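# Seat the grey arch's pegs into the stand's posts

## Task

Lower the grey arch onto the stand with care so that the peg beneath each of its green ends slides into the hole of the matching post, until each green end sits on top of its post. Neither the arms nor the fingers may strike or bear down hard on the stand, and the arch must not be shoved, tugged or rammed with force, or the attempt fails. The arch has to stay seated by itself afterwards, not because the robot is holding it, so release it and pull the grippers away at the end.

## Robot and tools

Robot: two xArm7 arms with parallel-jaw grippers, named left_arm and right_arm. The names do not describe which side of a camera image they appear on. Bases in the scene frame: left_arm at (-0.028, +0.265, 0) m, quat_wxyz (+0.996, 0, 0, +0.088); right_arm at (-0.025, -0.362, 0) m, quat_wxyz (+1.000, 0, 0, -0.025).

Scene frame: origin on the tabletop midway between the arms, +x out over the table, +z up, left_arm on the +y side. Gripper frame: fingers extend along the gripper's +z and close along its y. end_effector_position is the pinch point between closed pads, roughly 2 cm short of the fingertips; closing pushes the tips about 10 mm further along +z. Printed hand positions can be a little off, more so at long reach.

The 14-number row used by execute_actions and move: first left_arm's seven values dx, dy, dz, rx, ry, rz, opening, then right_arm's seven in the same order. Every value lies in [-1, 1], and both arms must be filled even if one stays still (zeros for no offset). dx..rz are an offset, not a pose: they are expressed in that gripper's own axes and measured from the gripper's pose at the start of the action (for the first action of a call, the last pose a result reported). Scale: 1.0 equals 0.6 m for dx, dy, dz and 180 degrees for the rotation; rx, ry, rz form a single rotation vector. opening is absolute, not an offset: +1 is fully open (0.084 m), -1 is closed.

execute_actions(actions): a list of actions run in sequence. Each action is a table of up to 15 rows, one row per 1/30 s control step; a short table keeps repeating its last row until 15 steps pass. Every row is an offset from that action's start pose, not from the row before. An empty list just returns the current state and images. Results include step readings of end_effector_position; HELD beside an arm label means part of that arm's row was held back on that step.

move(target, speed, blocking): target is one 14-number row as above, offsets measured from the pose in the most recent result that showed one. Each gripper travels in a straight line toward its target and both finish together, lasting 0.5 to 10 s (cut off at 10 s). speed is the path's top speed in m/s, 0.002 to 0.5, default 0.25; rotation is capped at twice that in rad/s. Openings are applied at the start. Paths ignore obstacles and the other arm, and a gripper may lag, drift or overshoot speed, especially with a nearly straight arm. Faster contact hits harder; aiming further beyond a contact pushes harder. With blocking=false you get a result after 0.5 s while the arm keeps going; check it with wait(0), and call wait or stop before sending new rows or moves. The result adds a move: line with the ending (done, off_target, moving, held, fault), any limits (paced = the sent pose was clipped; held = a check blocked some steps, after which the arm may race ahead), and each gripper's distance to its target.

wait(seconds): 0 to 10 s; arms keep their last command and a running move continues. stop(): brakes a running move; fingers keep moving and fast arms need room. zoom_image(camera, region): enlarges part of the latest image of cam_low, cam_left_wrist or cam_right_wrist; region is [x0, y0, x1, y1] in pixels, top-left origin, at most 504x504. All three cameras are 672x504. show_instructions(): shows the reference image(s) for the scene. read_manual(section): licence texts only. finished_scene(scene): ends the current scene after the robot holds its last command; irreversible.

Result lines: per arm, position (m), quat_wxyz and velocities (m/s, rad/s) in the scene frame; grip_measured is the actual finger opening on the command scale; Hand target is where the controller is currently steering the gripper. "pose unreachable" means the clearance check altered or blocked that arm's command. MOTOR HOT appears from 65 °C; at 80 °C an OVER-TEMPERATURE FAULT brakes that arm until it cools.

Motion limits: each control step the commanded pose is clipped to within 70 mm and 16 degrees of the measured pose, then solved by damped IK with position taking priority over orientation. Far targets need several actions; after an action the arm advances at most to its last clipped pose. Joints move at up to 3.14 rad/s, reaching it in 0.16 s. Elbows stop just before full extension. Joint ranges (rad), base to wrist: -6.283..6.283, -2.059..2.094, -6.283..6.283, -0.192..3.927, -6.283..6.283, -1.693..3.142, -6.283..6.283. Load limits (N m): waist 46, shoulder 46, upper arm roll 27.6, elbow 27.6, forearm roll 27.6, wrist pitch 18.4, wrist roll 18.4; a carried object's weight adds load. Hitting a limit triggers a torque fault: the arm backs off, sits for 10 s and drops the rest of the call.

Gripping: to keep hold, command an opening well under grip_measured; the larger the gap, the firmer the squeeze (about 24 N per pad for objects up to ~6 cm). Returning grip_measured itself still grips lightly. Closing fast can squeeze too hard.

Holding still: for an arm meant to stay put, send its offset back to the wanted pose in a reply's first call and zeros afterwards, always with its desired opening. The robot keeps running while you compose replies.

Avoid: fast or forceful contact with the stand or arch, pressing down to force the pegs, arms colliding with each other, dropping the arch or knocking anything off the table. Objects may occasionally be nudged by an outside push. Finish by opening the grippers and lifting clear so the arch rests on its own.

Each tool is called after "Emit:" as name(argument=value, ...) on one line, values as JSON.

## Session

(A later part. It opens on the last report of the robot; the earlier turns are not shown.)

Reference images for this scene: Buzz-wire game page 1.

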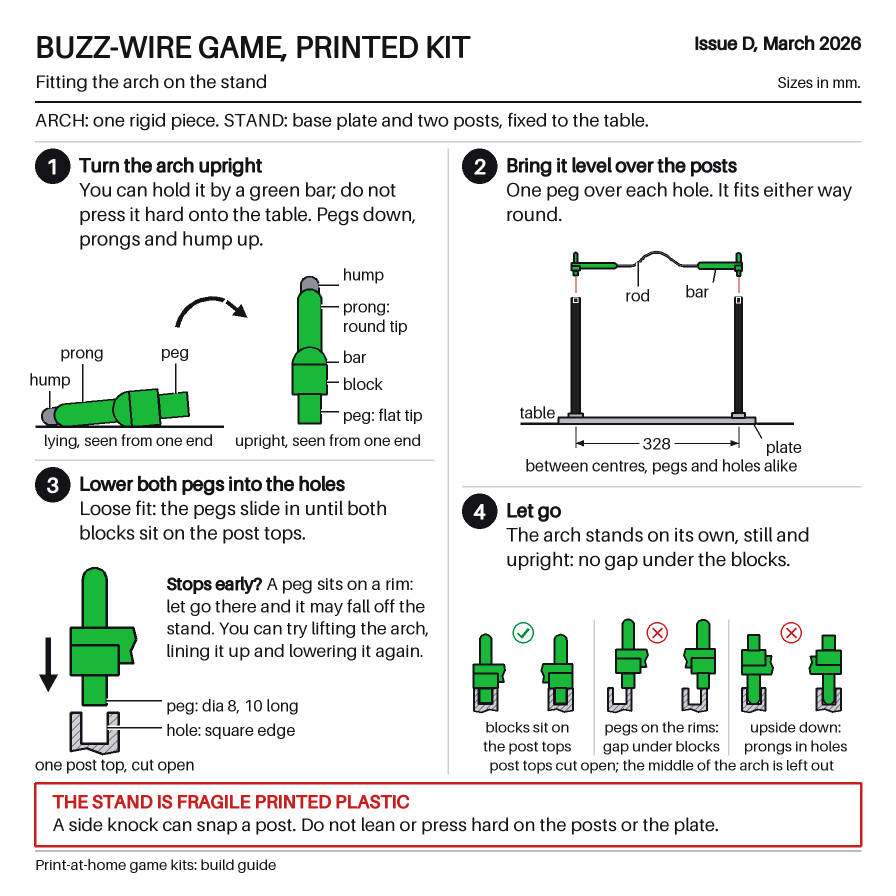

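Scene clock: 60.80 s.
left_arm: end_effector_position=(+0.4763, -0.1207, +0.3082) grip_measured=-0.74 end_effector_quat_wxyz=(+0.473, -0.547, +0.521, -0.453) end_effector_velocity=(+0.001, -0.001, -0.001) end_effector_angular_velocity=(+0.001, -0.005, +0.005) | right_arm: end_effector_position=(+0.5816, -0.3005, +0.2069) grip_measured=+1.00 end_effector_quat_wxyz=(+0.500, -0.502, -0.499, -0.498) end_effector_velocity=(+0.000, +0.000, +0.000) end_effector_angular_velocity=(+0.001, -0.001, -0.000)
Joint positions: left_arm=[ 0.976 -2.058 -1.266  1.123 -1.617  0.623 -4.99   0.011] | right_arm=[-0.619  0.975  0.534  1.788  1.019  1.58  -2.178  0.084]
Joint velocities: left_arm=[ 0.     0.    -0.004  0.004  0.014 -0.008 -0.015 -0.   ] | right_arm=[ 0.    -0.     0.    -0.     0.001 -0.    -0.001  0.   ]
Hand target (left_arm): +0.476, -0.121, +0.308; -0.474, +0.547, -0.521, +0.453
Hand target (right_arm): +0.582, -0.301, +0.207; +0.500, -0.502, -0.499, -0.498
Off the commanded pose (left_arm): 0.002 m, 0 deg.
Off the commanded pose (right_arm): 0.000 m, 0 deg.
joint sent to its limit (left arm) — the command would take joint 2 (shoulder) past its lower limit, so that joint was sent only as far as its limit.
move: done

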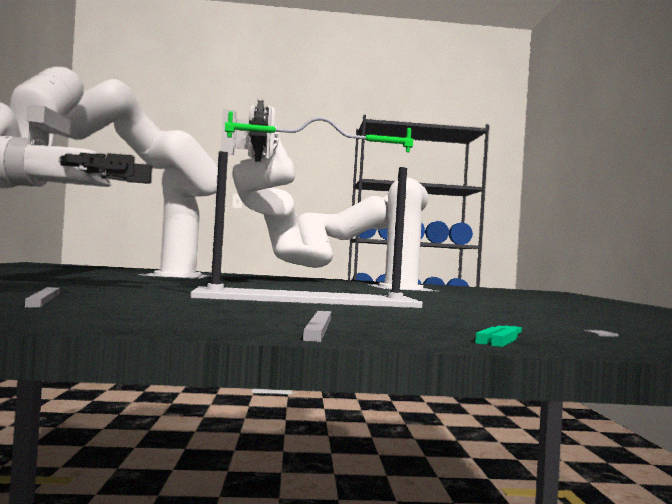

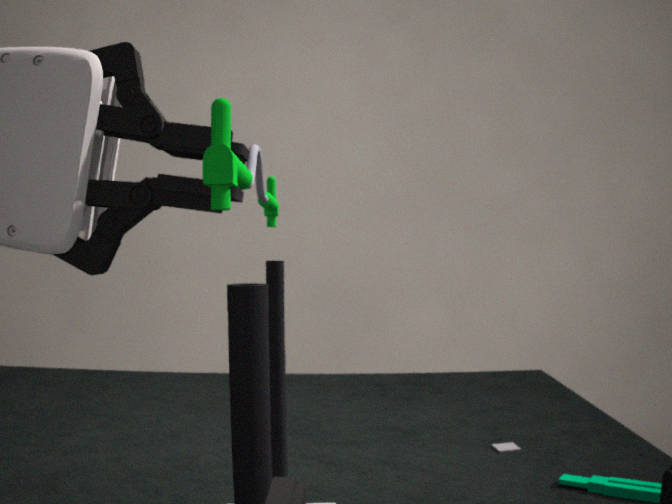

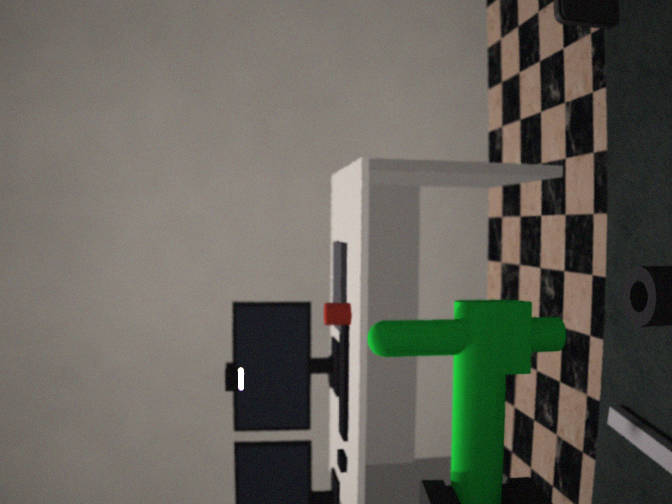

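Emit:
move(target=[0.016,0.034,0.021,0,-0.0063,0,-1,0,0,0,0,0,0,1], speed=0.06)

Emit:
zoom_image(camera="cam_left_wrist", region=[190,170,330,310])

Emit:
zoom_image(camera="cam_low", region=[375,130,435,190])

Scene clock: 68.03 s.
left_arm: end_effector_position=(+0.4863, -0.1296, +0.2865) grip_measured=-0.74 end_effector_quat_wxyz=(+0.478, -0.552, +0.516, -0.448) end_effector_velocity=(+0.001, -0.001, -0.001) end_effector_angular_velocity=(-0.002, -0.000, +0.001) | right_arm: end_effector_position=(+0.5816, -0.3005, +0.2069) grip_measured=+1.00 end_effector_quat_wxyz=(+0.500, -0.502, -0.499, -0.498) end_effector_velocity=(+0.000, +0.000, +0.000) end_effector_angular_velocity=(+0.000, -0.001, -0.001)
Joint positions: left_arm=[ 0.994 -2.059 -1.302  1.174 -1.555  0.591 -5.08   0.011] | right_arm=[-0.619  0.975  0.534  1.788  1.019  1.58  -2.178  0.084]
Joint velocities: left_arm=[ 0.002  0.    -0.001  0.004  0.005 -0.001 -0.008  0.   ] | right_arm=[ 0.     0.     0.     0.001  0.001 -0.     0.    -0.   ]
Hand target (left_arm): +0.486, -0.130, +0.286; -0.478, +0.552, -0.516, +0.448
Hand target (right_arm): +0.582, -0.301, +0.207; +0.500, -0.502, -0.499, -0.498
Off the commanded pose (left_arm): 0.000 m, 0 deg.
Off the commanded pose (right_arm): 0.000 m, 0 deg.
joint sent to its limit (left arm) — the command would take joint 2 (shoulder) past its lower limit, so that joint was sent only as far as its limit.
move: done

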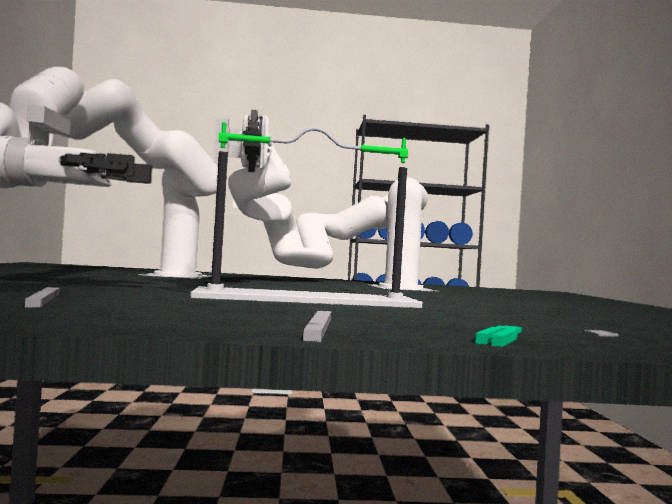

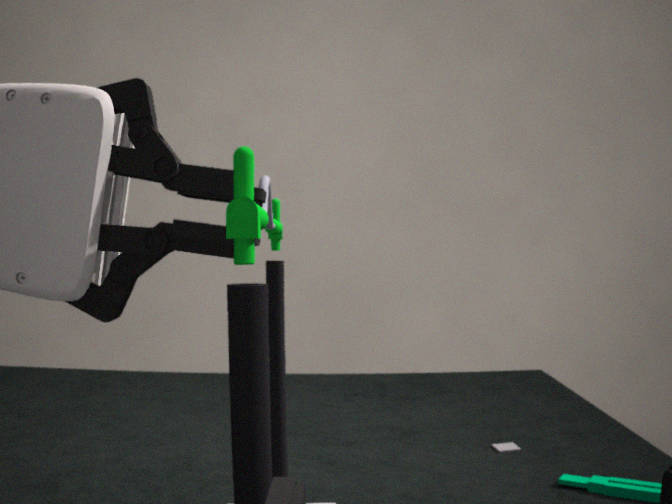

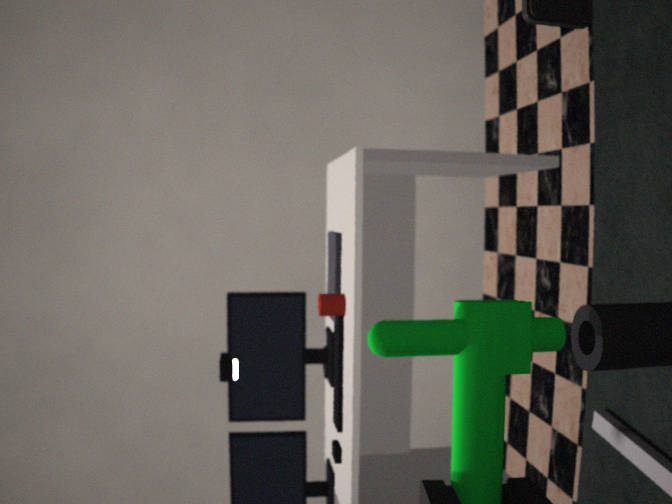

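Region (190, 170, 330, 310) of cam_left_wrist's 672x504 image, scaled by 3.600, with more detail than that image has.

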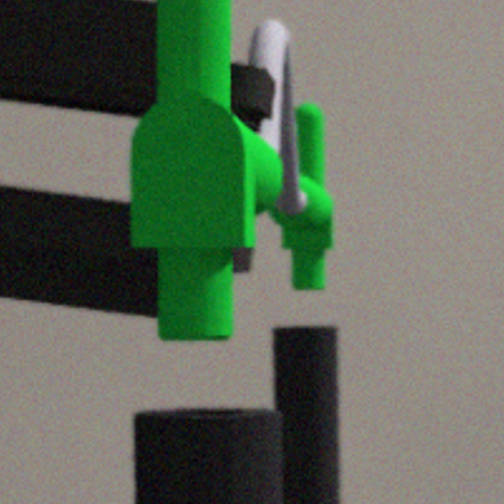

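Region (375, 130, 435, 190) of cam_low's 672x504 image, scaled by 8.400, with more detail than that image has.

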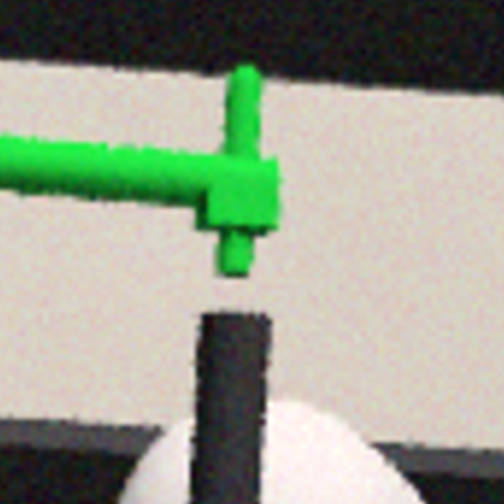

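Emit:
move(target=[-0.0013,0.0073,0.0027,0,-0.0019,-0.0014,-1,0,0,0,0,0,0,1], speed=0.03)

Emit:
zoom_image(camera="cam_left_wrist", region=[190,170,330,310])

Emit:
zoom_image(camera="cam_low", region=[375,130,435,190])

Emit:
zoom_image(camera="cam_right_wrist", region=[500,270,640,410])

Scene clock: 76.27 s.
left_arm: end_effector_position=(+0.4872, -0.1288, +0.2820) grip_measured=-0.74 end_effector_quat_wxyz=(+0.479, -0.554, +0.513, -0.447) end_effector_velocity=(-0.000, -0.000, -0.001) end_effector_angular_velocity=(-0.001, -0.003, +0.000) | right_arm: end_effector_position=(+0.5816, -0.3005, +0.2069) grip_measured=+1.00 end_effector_quat_wxyz=(+0.500, -0.502, -0.499, -0.498) end_effector_velocity=(+0.000, +0.000, +0.000) end_effector_angular_velocity=(+0.000, +0.001, +0.000)
Joint positions: left_arm=[ 0.991 -2.059 -1.313  1.176 -1.543  0.584 -5.099  0.011] | right_arm=[-0.619  0.975  0.534  1.788  1.019  1.58  -2.178  0.084]
Joint velocities: left_arm=[-0.001 -0.002 -0.002  0.     0.003 -0.003 -0.006 -0.   ] | right_arm=[ 0.     0.    -0.    -0.     0.     0.     0.001 -0.   ]
Hand target (left_arm): +0.487, -0.129, +0.282; -0.479, +0.554, -0.513, +0.447
Hand target (right_arm): +0.582, -0.301, +0.207; +0.500, -0.502, -0.499, -0.498
Off the commanded pose (left_arm): 0.000 m, 0 deg.
Off the commanded pose (right_arm): 0.000 m, 0 deg.
joint sent to its limit (left arm) — the command would take joint 2 (shoulder) past its lower limit, so that joint was sent only as far as its limit.
move: done

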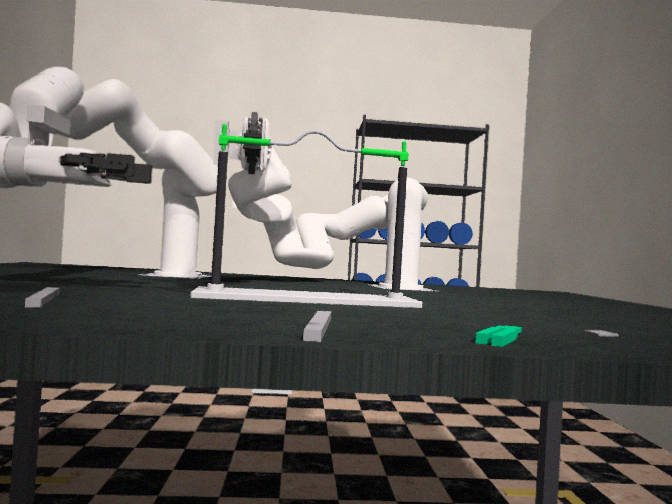

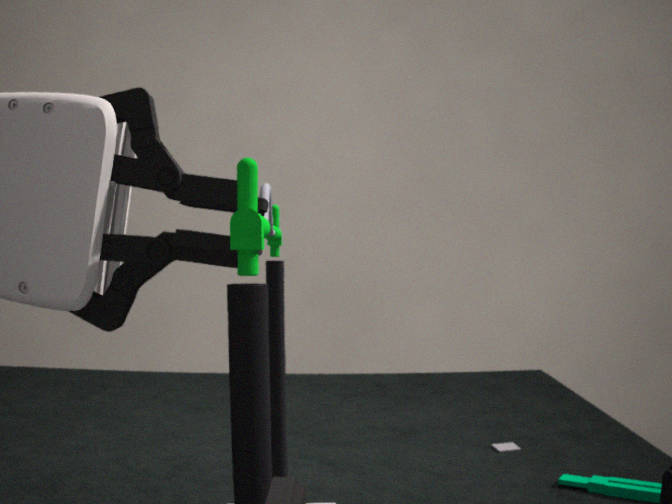

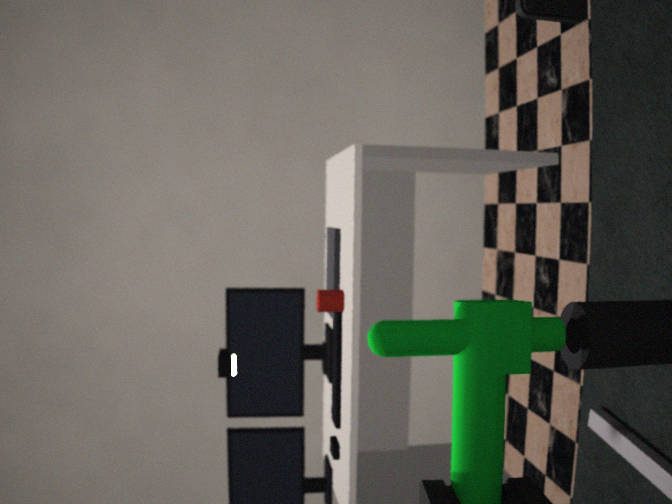

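Region (190, 170, 330, 310) of cam_left_wrist's 672x504 image, scaled by 3.600, with more detail than that image has.

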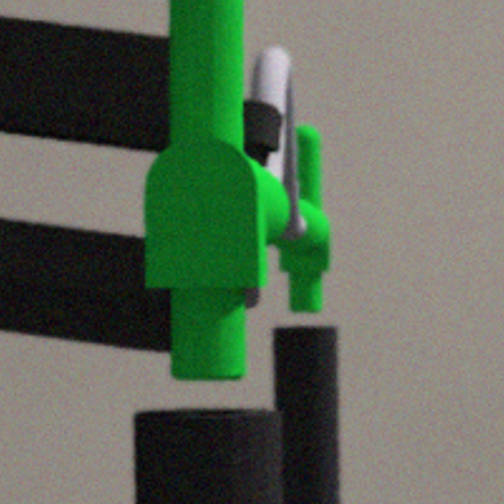

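Region (375, 130, 435, 190) of cam_low's 672x504 image, scaled by 8.400, with more detail than that image has.

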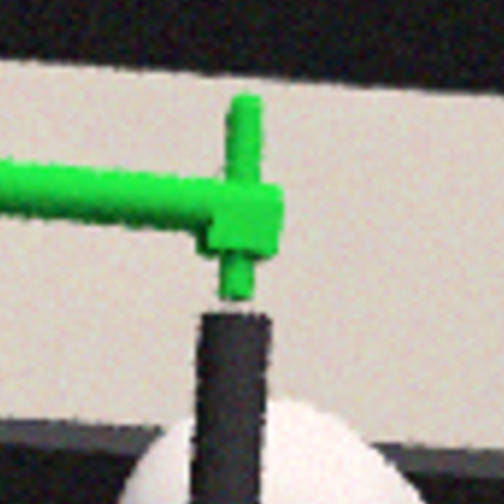

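Region (500, 270, 640, 410) of cam_right_wrist's 672x504 image, scaled by 3.600, with more detail than that image has.

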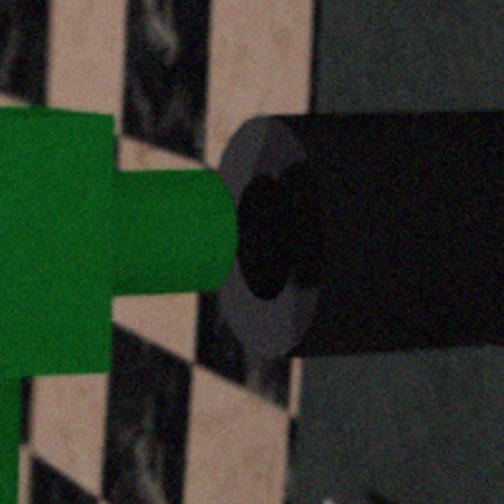

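Aligned well. Lower.

Emit:
move(target=[-0.0003,0.021,0.003,0,0,0,-1,0,0,0,0,0,0,1], speed=0.012)

Emit:
zoom_image(camera="cam_left_wrist", region=[190,170,330,310])

Scene clock: 79.37 s.
left_arm: end_effector_position=(+0.4873, -0.1285, +0.2696) grip_measured=-0.74 end_effector_quat_wxyz=(+0.479, -0.554, +0.513, -0.447) end_effector_velocity=(-0.000, -0.001, -0.002) end_effector_angular_velocity=(-0.003, -0.001, -0.003) | right_arm: end_effector_position=(+0.5816, -0.3005, +0.2069) grip_measured=+1.00 end_effector_quat_wxyz=(+0.500, -0.502, -0.499, -0.498) end_effector_velocity=(-0.000, -0.000, -0.000) end_effector_angular_velocity=(-0.001, -0.002, +0.001)
Joint positions: left_arm=[ 0.976 -2.059 -1.349  1.172 -1.534  0.556 -5.12   0.011] | right_arm=[-0.619  0.975  0.534  1.788  1.019  1.58  -2.178  0.084]
Joint velocities: left_arm=[-0.002 -0.    -0.004  0.001 -0.001 -0.004 -0.004 -0.   ] | right_arm=[-0.     0.     0.    -0.    -0.001 -0.    -0.002  0.   ]
Hand target (left_arm): +0.487, -0.129, +0.269; -0.479, +0.554, -0.513, +0.447
Hand target (right_arm): +0.582, -0.301, +0.207; +0.500, -0.502, -0.499, -0.498
Off the commanded pose (left_arm): 0.000 m, 0 deg.
Off the commanded pose (right_arm): 0.000 m, 0 deg.
joint sent to its limit (left arm) — the command would take joint 2 (shoulder) past its lower limit, so that joint was sent only as far as its limit.
move: done

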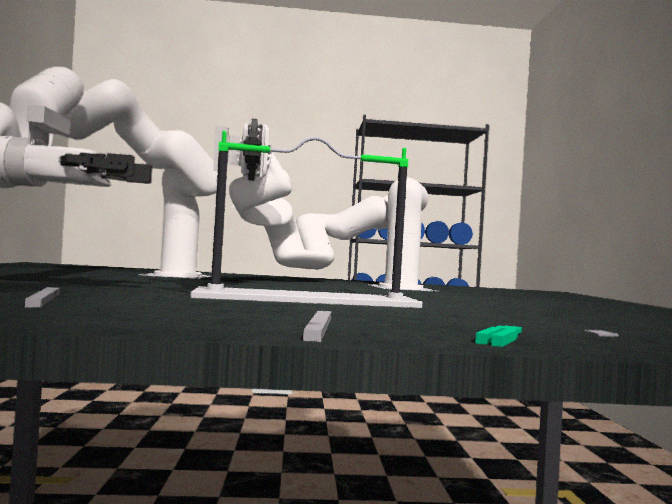

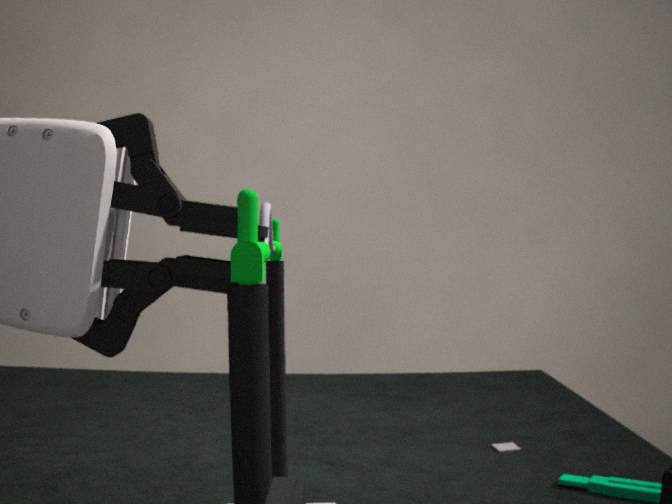

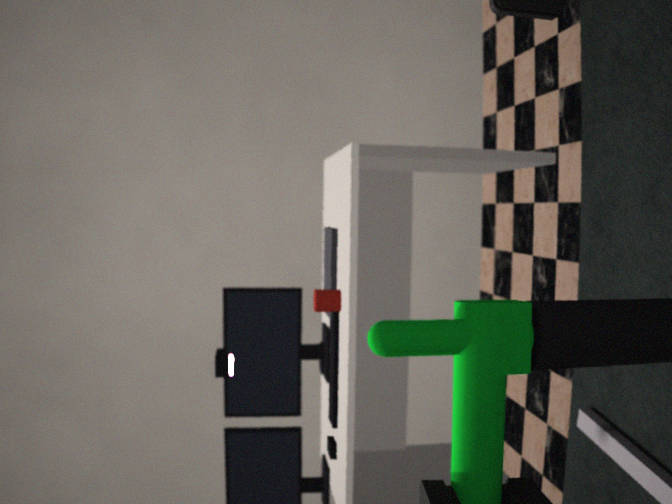

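Region (190, 170, 330, 310) of cam_left_wrist's 672x504 image, scaled by 3.600, with more detail than that image has.

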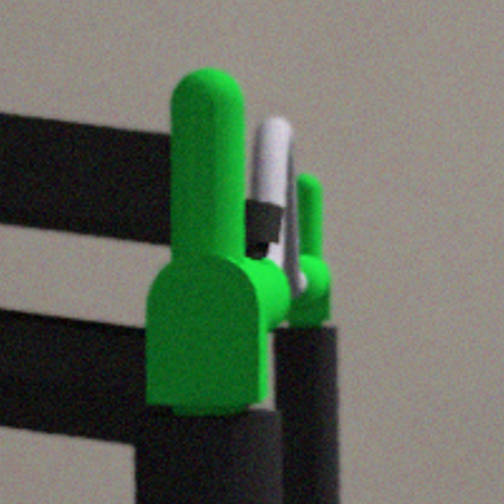

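Emit:
move(target=[0,0.001,0,0,0,0,0,0,0,0,0,0,0,1], speed=0.01)

Emit:
move(target=[0,0,-0.14,0,0,0,0,0,0,-0.06,0,0,0,1], speed=0.12)

Emit:
zoom_image(camera="cam_low", region=[200,100,430,190])

Scene clock: 81.87 s.
left_arm: end_effector_position=(+0.4872, -0.1285, +0.2689) grip_measured=-0.01 end_effector_quat_wxyz=(+0.479, -0.554, +0.513, -0.447) end_effector_velocity=(-0.000, -0.000, -0.000) end_effector_angular_velocity=(+0.000, +0.000, -0.000) | right_arm: end_effector_position=(+0.5816, -0.3005, +0.2069) grip_measured=+1.00 end_effector_quat_wxyz=(+0.500, -0.502, -0.499, -0.498) end_effector_velocity=(-0.000, -0.000, -0.000) end_effector_angular_velocity=(+0.000, +0.002, -0.000)
Joint positions: left_arm=[ 0.975 -2.059 -1.351  1.172 -1.533  0.555 -5.121  0.044] | right_arm=[-0.619  0.975  0.534  1.788  1.019  1.58  -2.178  0.084]
Joint velocities: left_arm=[-0.001  0.001 -0.001 -0.    -0.    -0.     0.001  0.   ] | right_arm=[-0.     0.    -0.    -0.001  0.     0.     0.001  0.   ]
Hand target (left_arm): +0.487, -0.128, +0.269; -0.479, +0.554, -0.513, +0.447
Hand target (right_arm): +0.582, -0.301, +0.207; +0.500, -0.502, -0.499, -0.498
Off the commanded pose (left_arm): 0.000 m, 0 deg.
Off the commanded pose (right_arm): 0.000 m, 0 deg.
joint sent to its limit (left arm) — the command would take joint 2 (shoulder) past its lower limit, so that joint was sent only as far as its limit.
move: done

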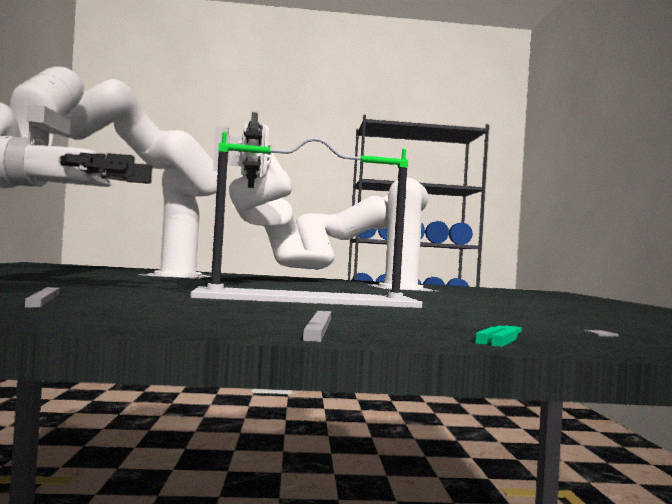

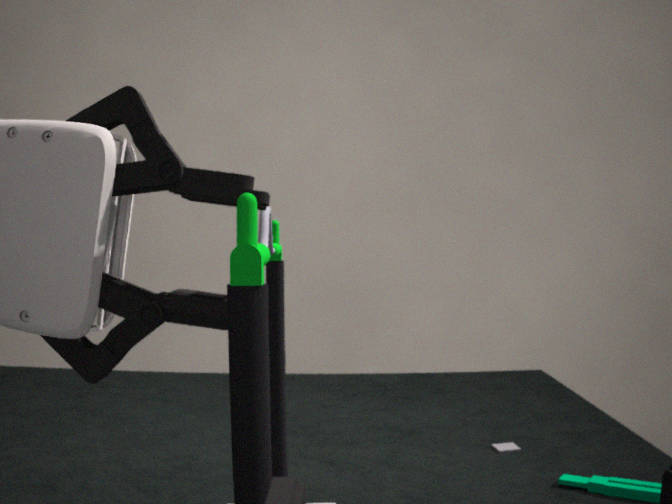

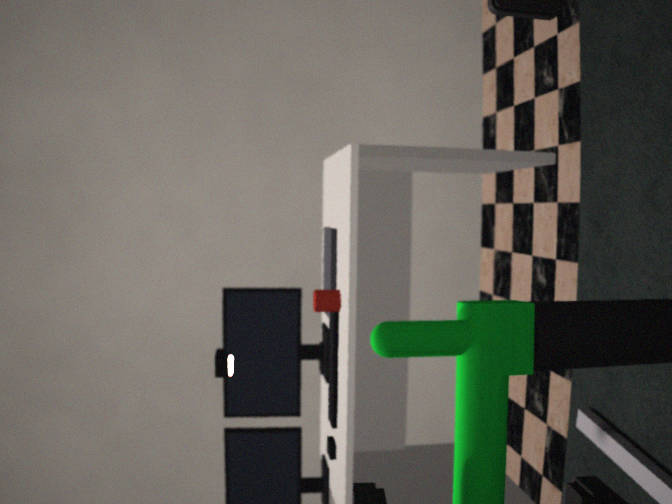

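Scene clock: 83.03 s.
left_arm: end_effector_position=(+0.4045, -0.1344, +0.2804) grip_measured=-0.01 end_effector_quat_wxyz=(+0.479, -0.554, +0.513, -0.447) end_effector_velocity=(-0.003, -0.002, +0.001) end_effector_angular_velocity=(-0.002, -0.003, -0.004) | right_arm: end_effector_position=(+0.5816, -0.3362, +0.2070) grip_measured=+1.00 end_effector_quat_wxyz=(+0.500, -0.502, -0.500, -0.498) end_effector_velocity=(+0.000, -0.002, -0.000) end_effector_angular_velocity=(-0.000, +0.000, -0.004)
Joint positions: left_arm=[ 0.708 -2.059 -1.381  0.999 -1.371  0.623 -5.212  0.044] | right_arm=[-0.648  1.016  0.516  1.87   0.988  1.649 -2.151  0.084]
Joint velocities: left_arm=[-0.007  0.     0.001 -0.002  0.004 -0.    -0.004  0.   ] | right_arm=[-0.002  0.001 -0.002  0.002  0.001  0.001  0.     0.   ]
Hand target (left_arm): +0.404, -0.135, +0.281; -0.479, +0.554, -0.513, +0.447
Hand target (right_arm): +0.582, -0.337, +0.207; +0.500, -0.503, -0.499, -0.498
Off the commanded pose (left_arm): 0.001 m, 0 deg.
Off the commanded pose (right_arm): 0.000 m, 0 deg.
joint sent to its limit (left arm) — the command would take joint 2 (shoulder) past its lower limit, so that joint was sent only as far as its limit.
move: done

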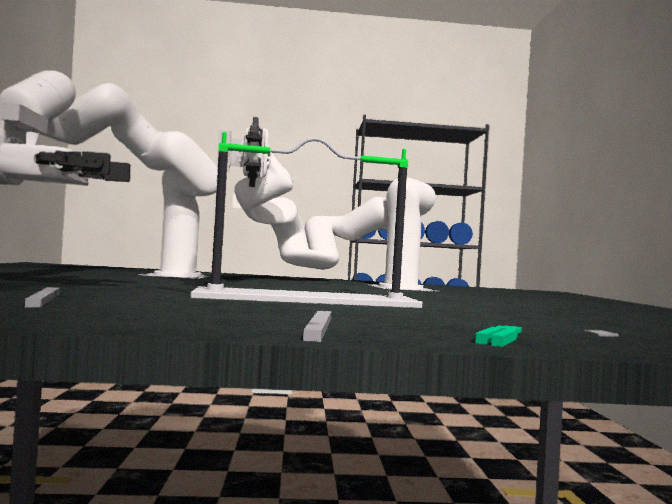

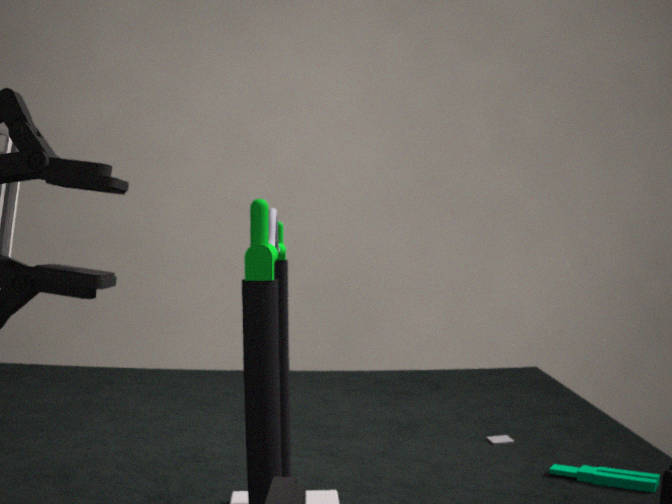

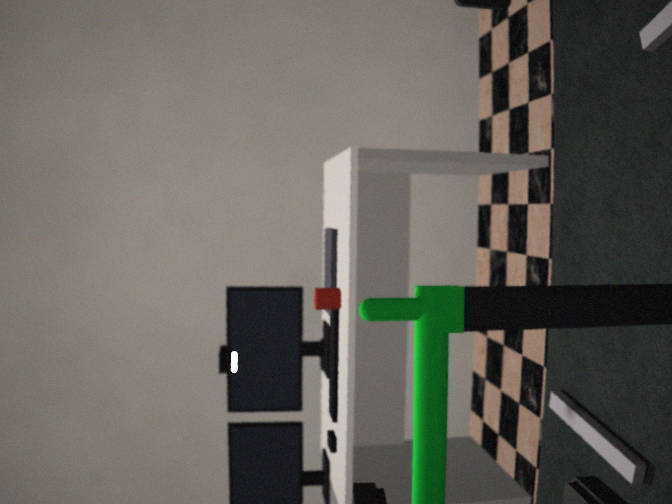

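Region (200, 100, 430, 190) of cam_low's 672x504 image, scaled by 2.191, with more detail than that image has; it fills the top 197 rows of this view, and the rest is white.

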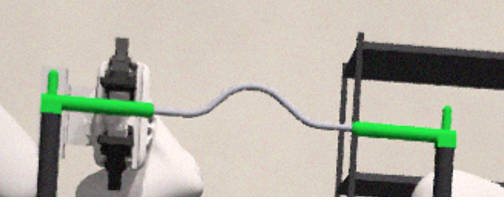

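Emit:
finished_scene(scene=2)

The scene is finished: the task was done.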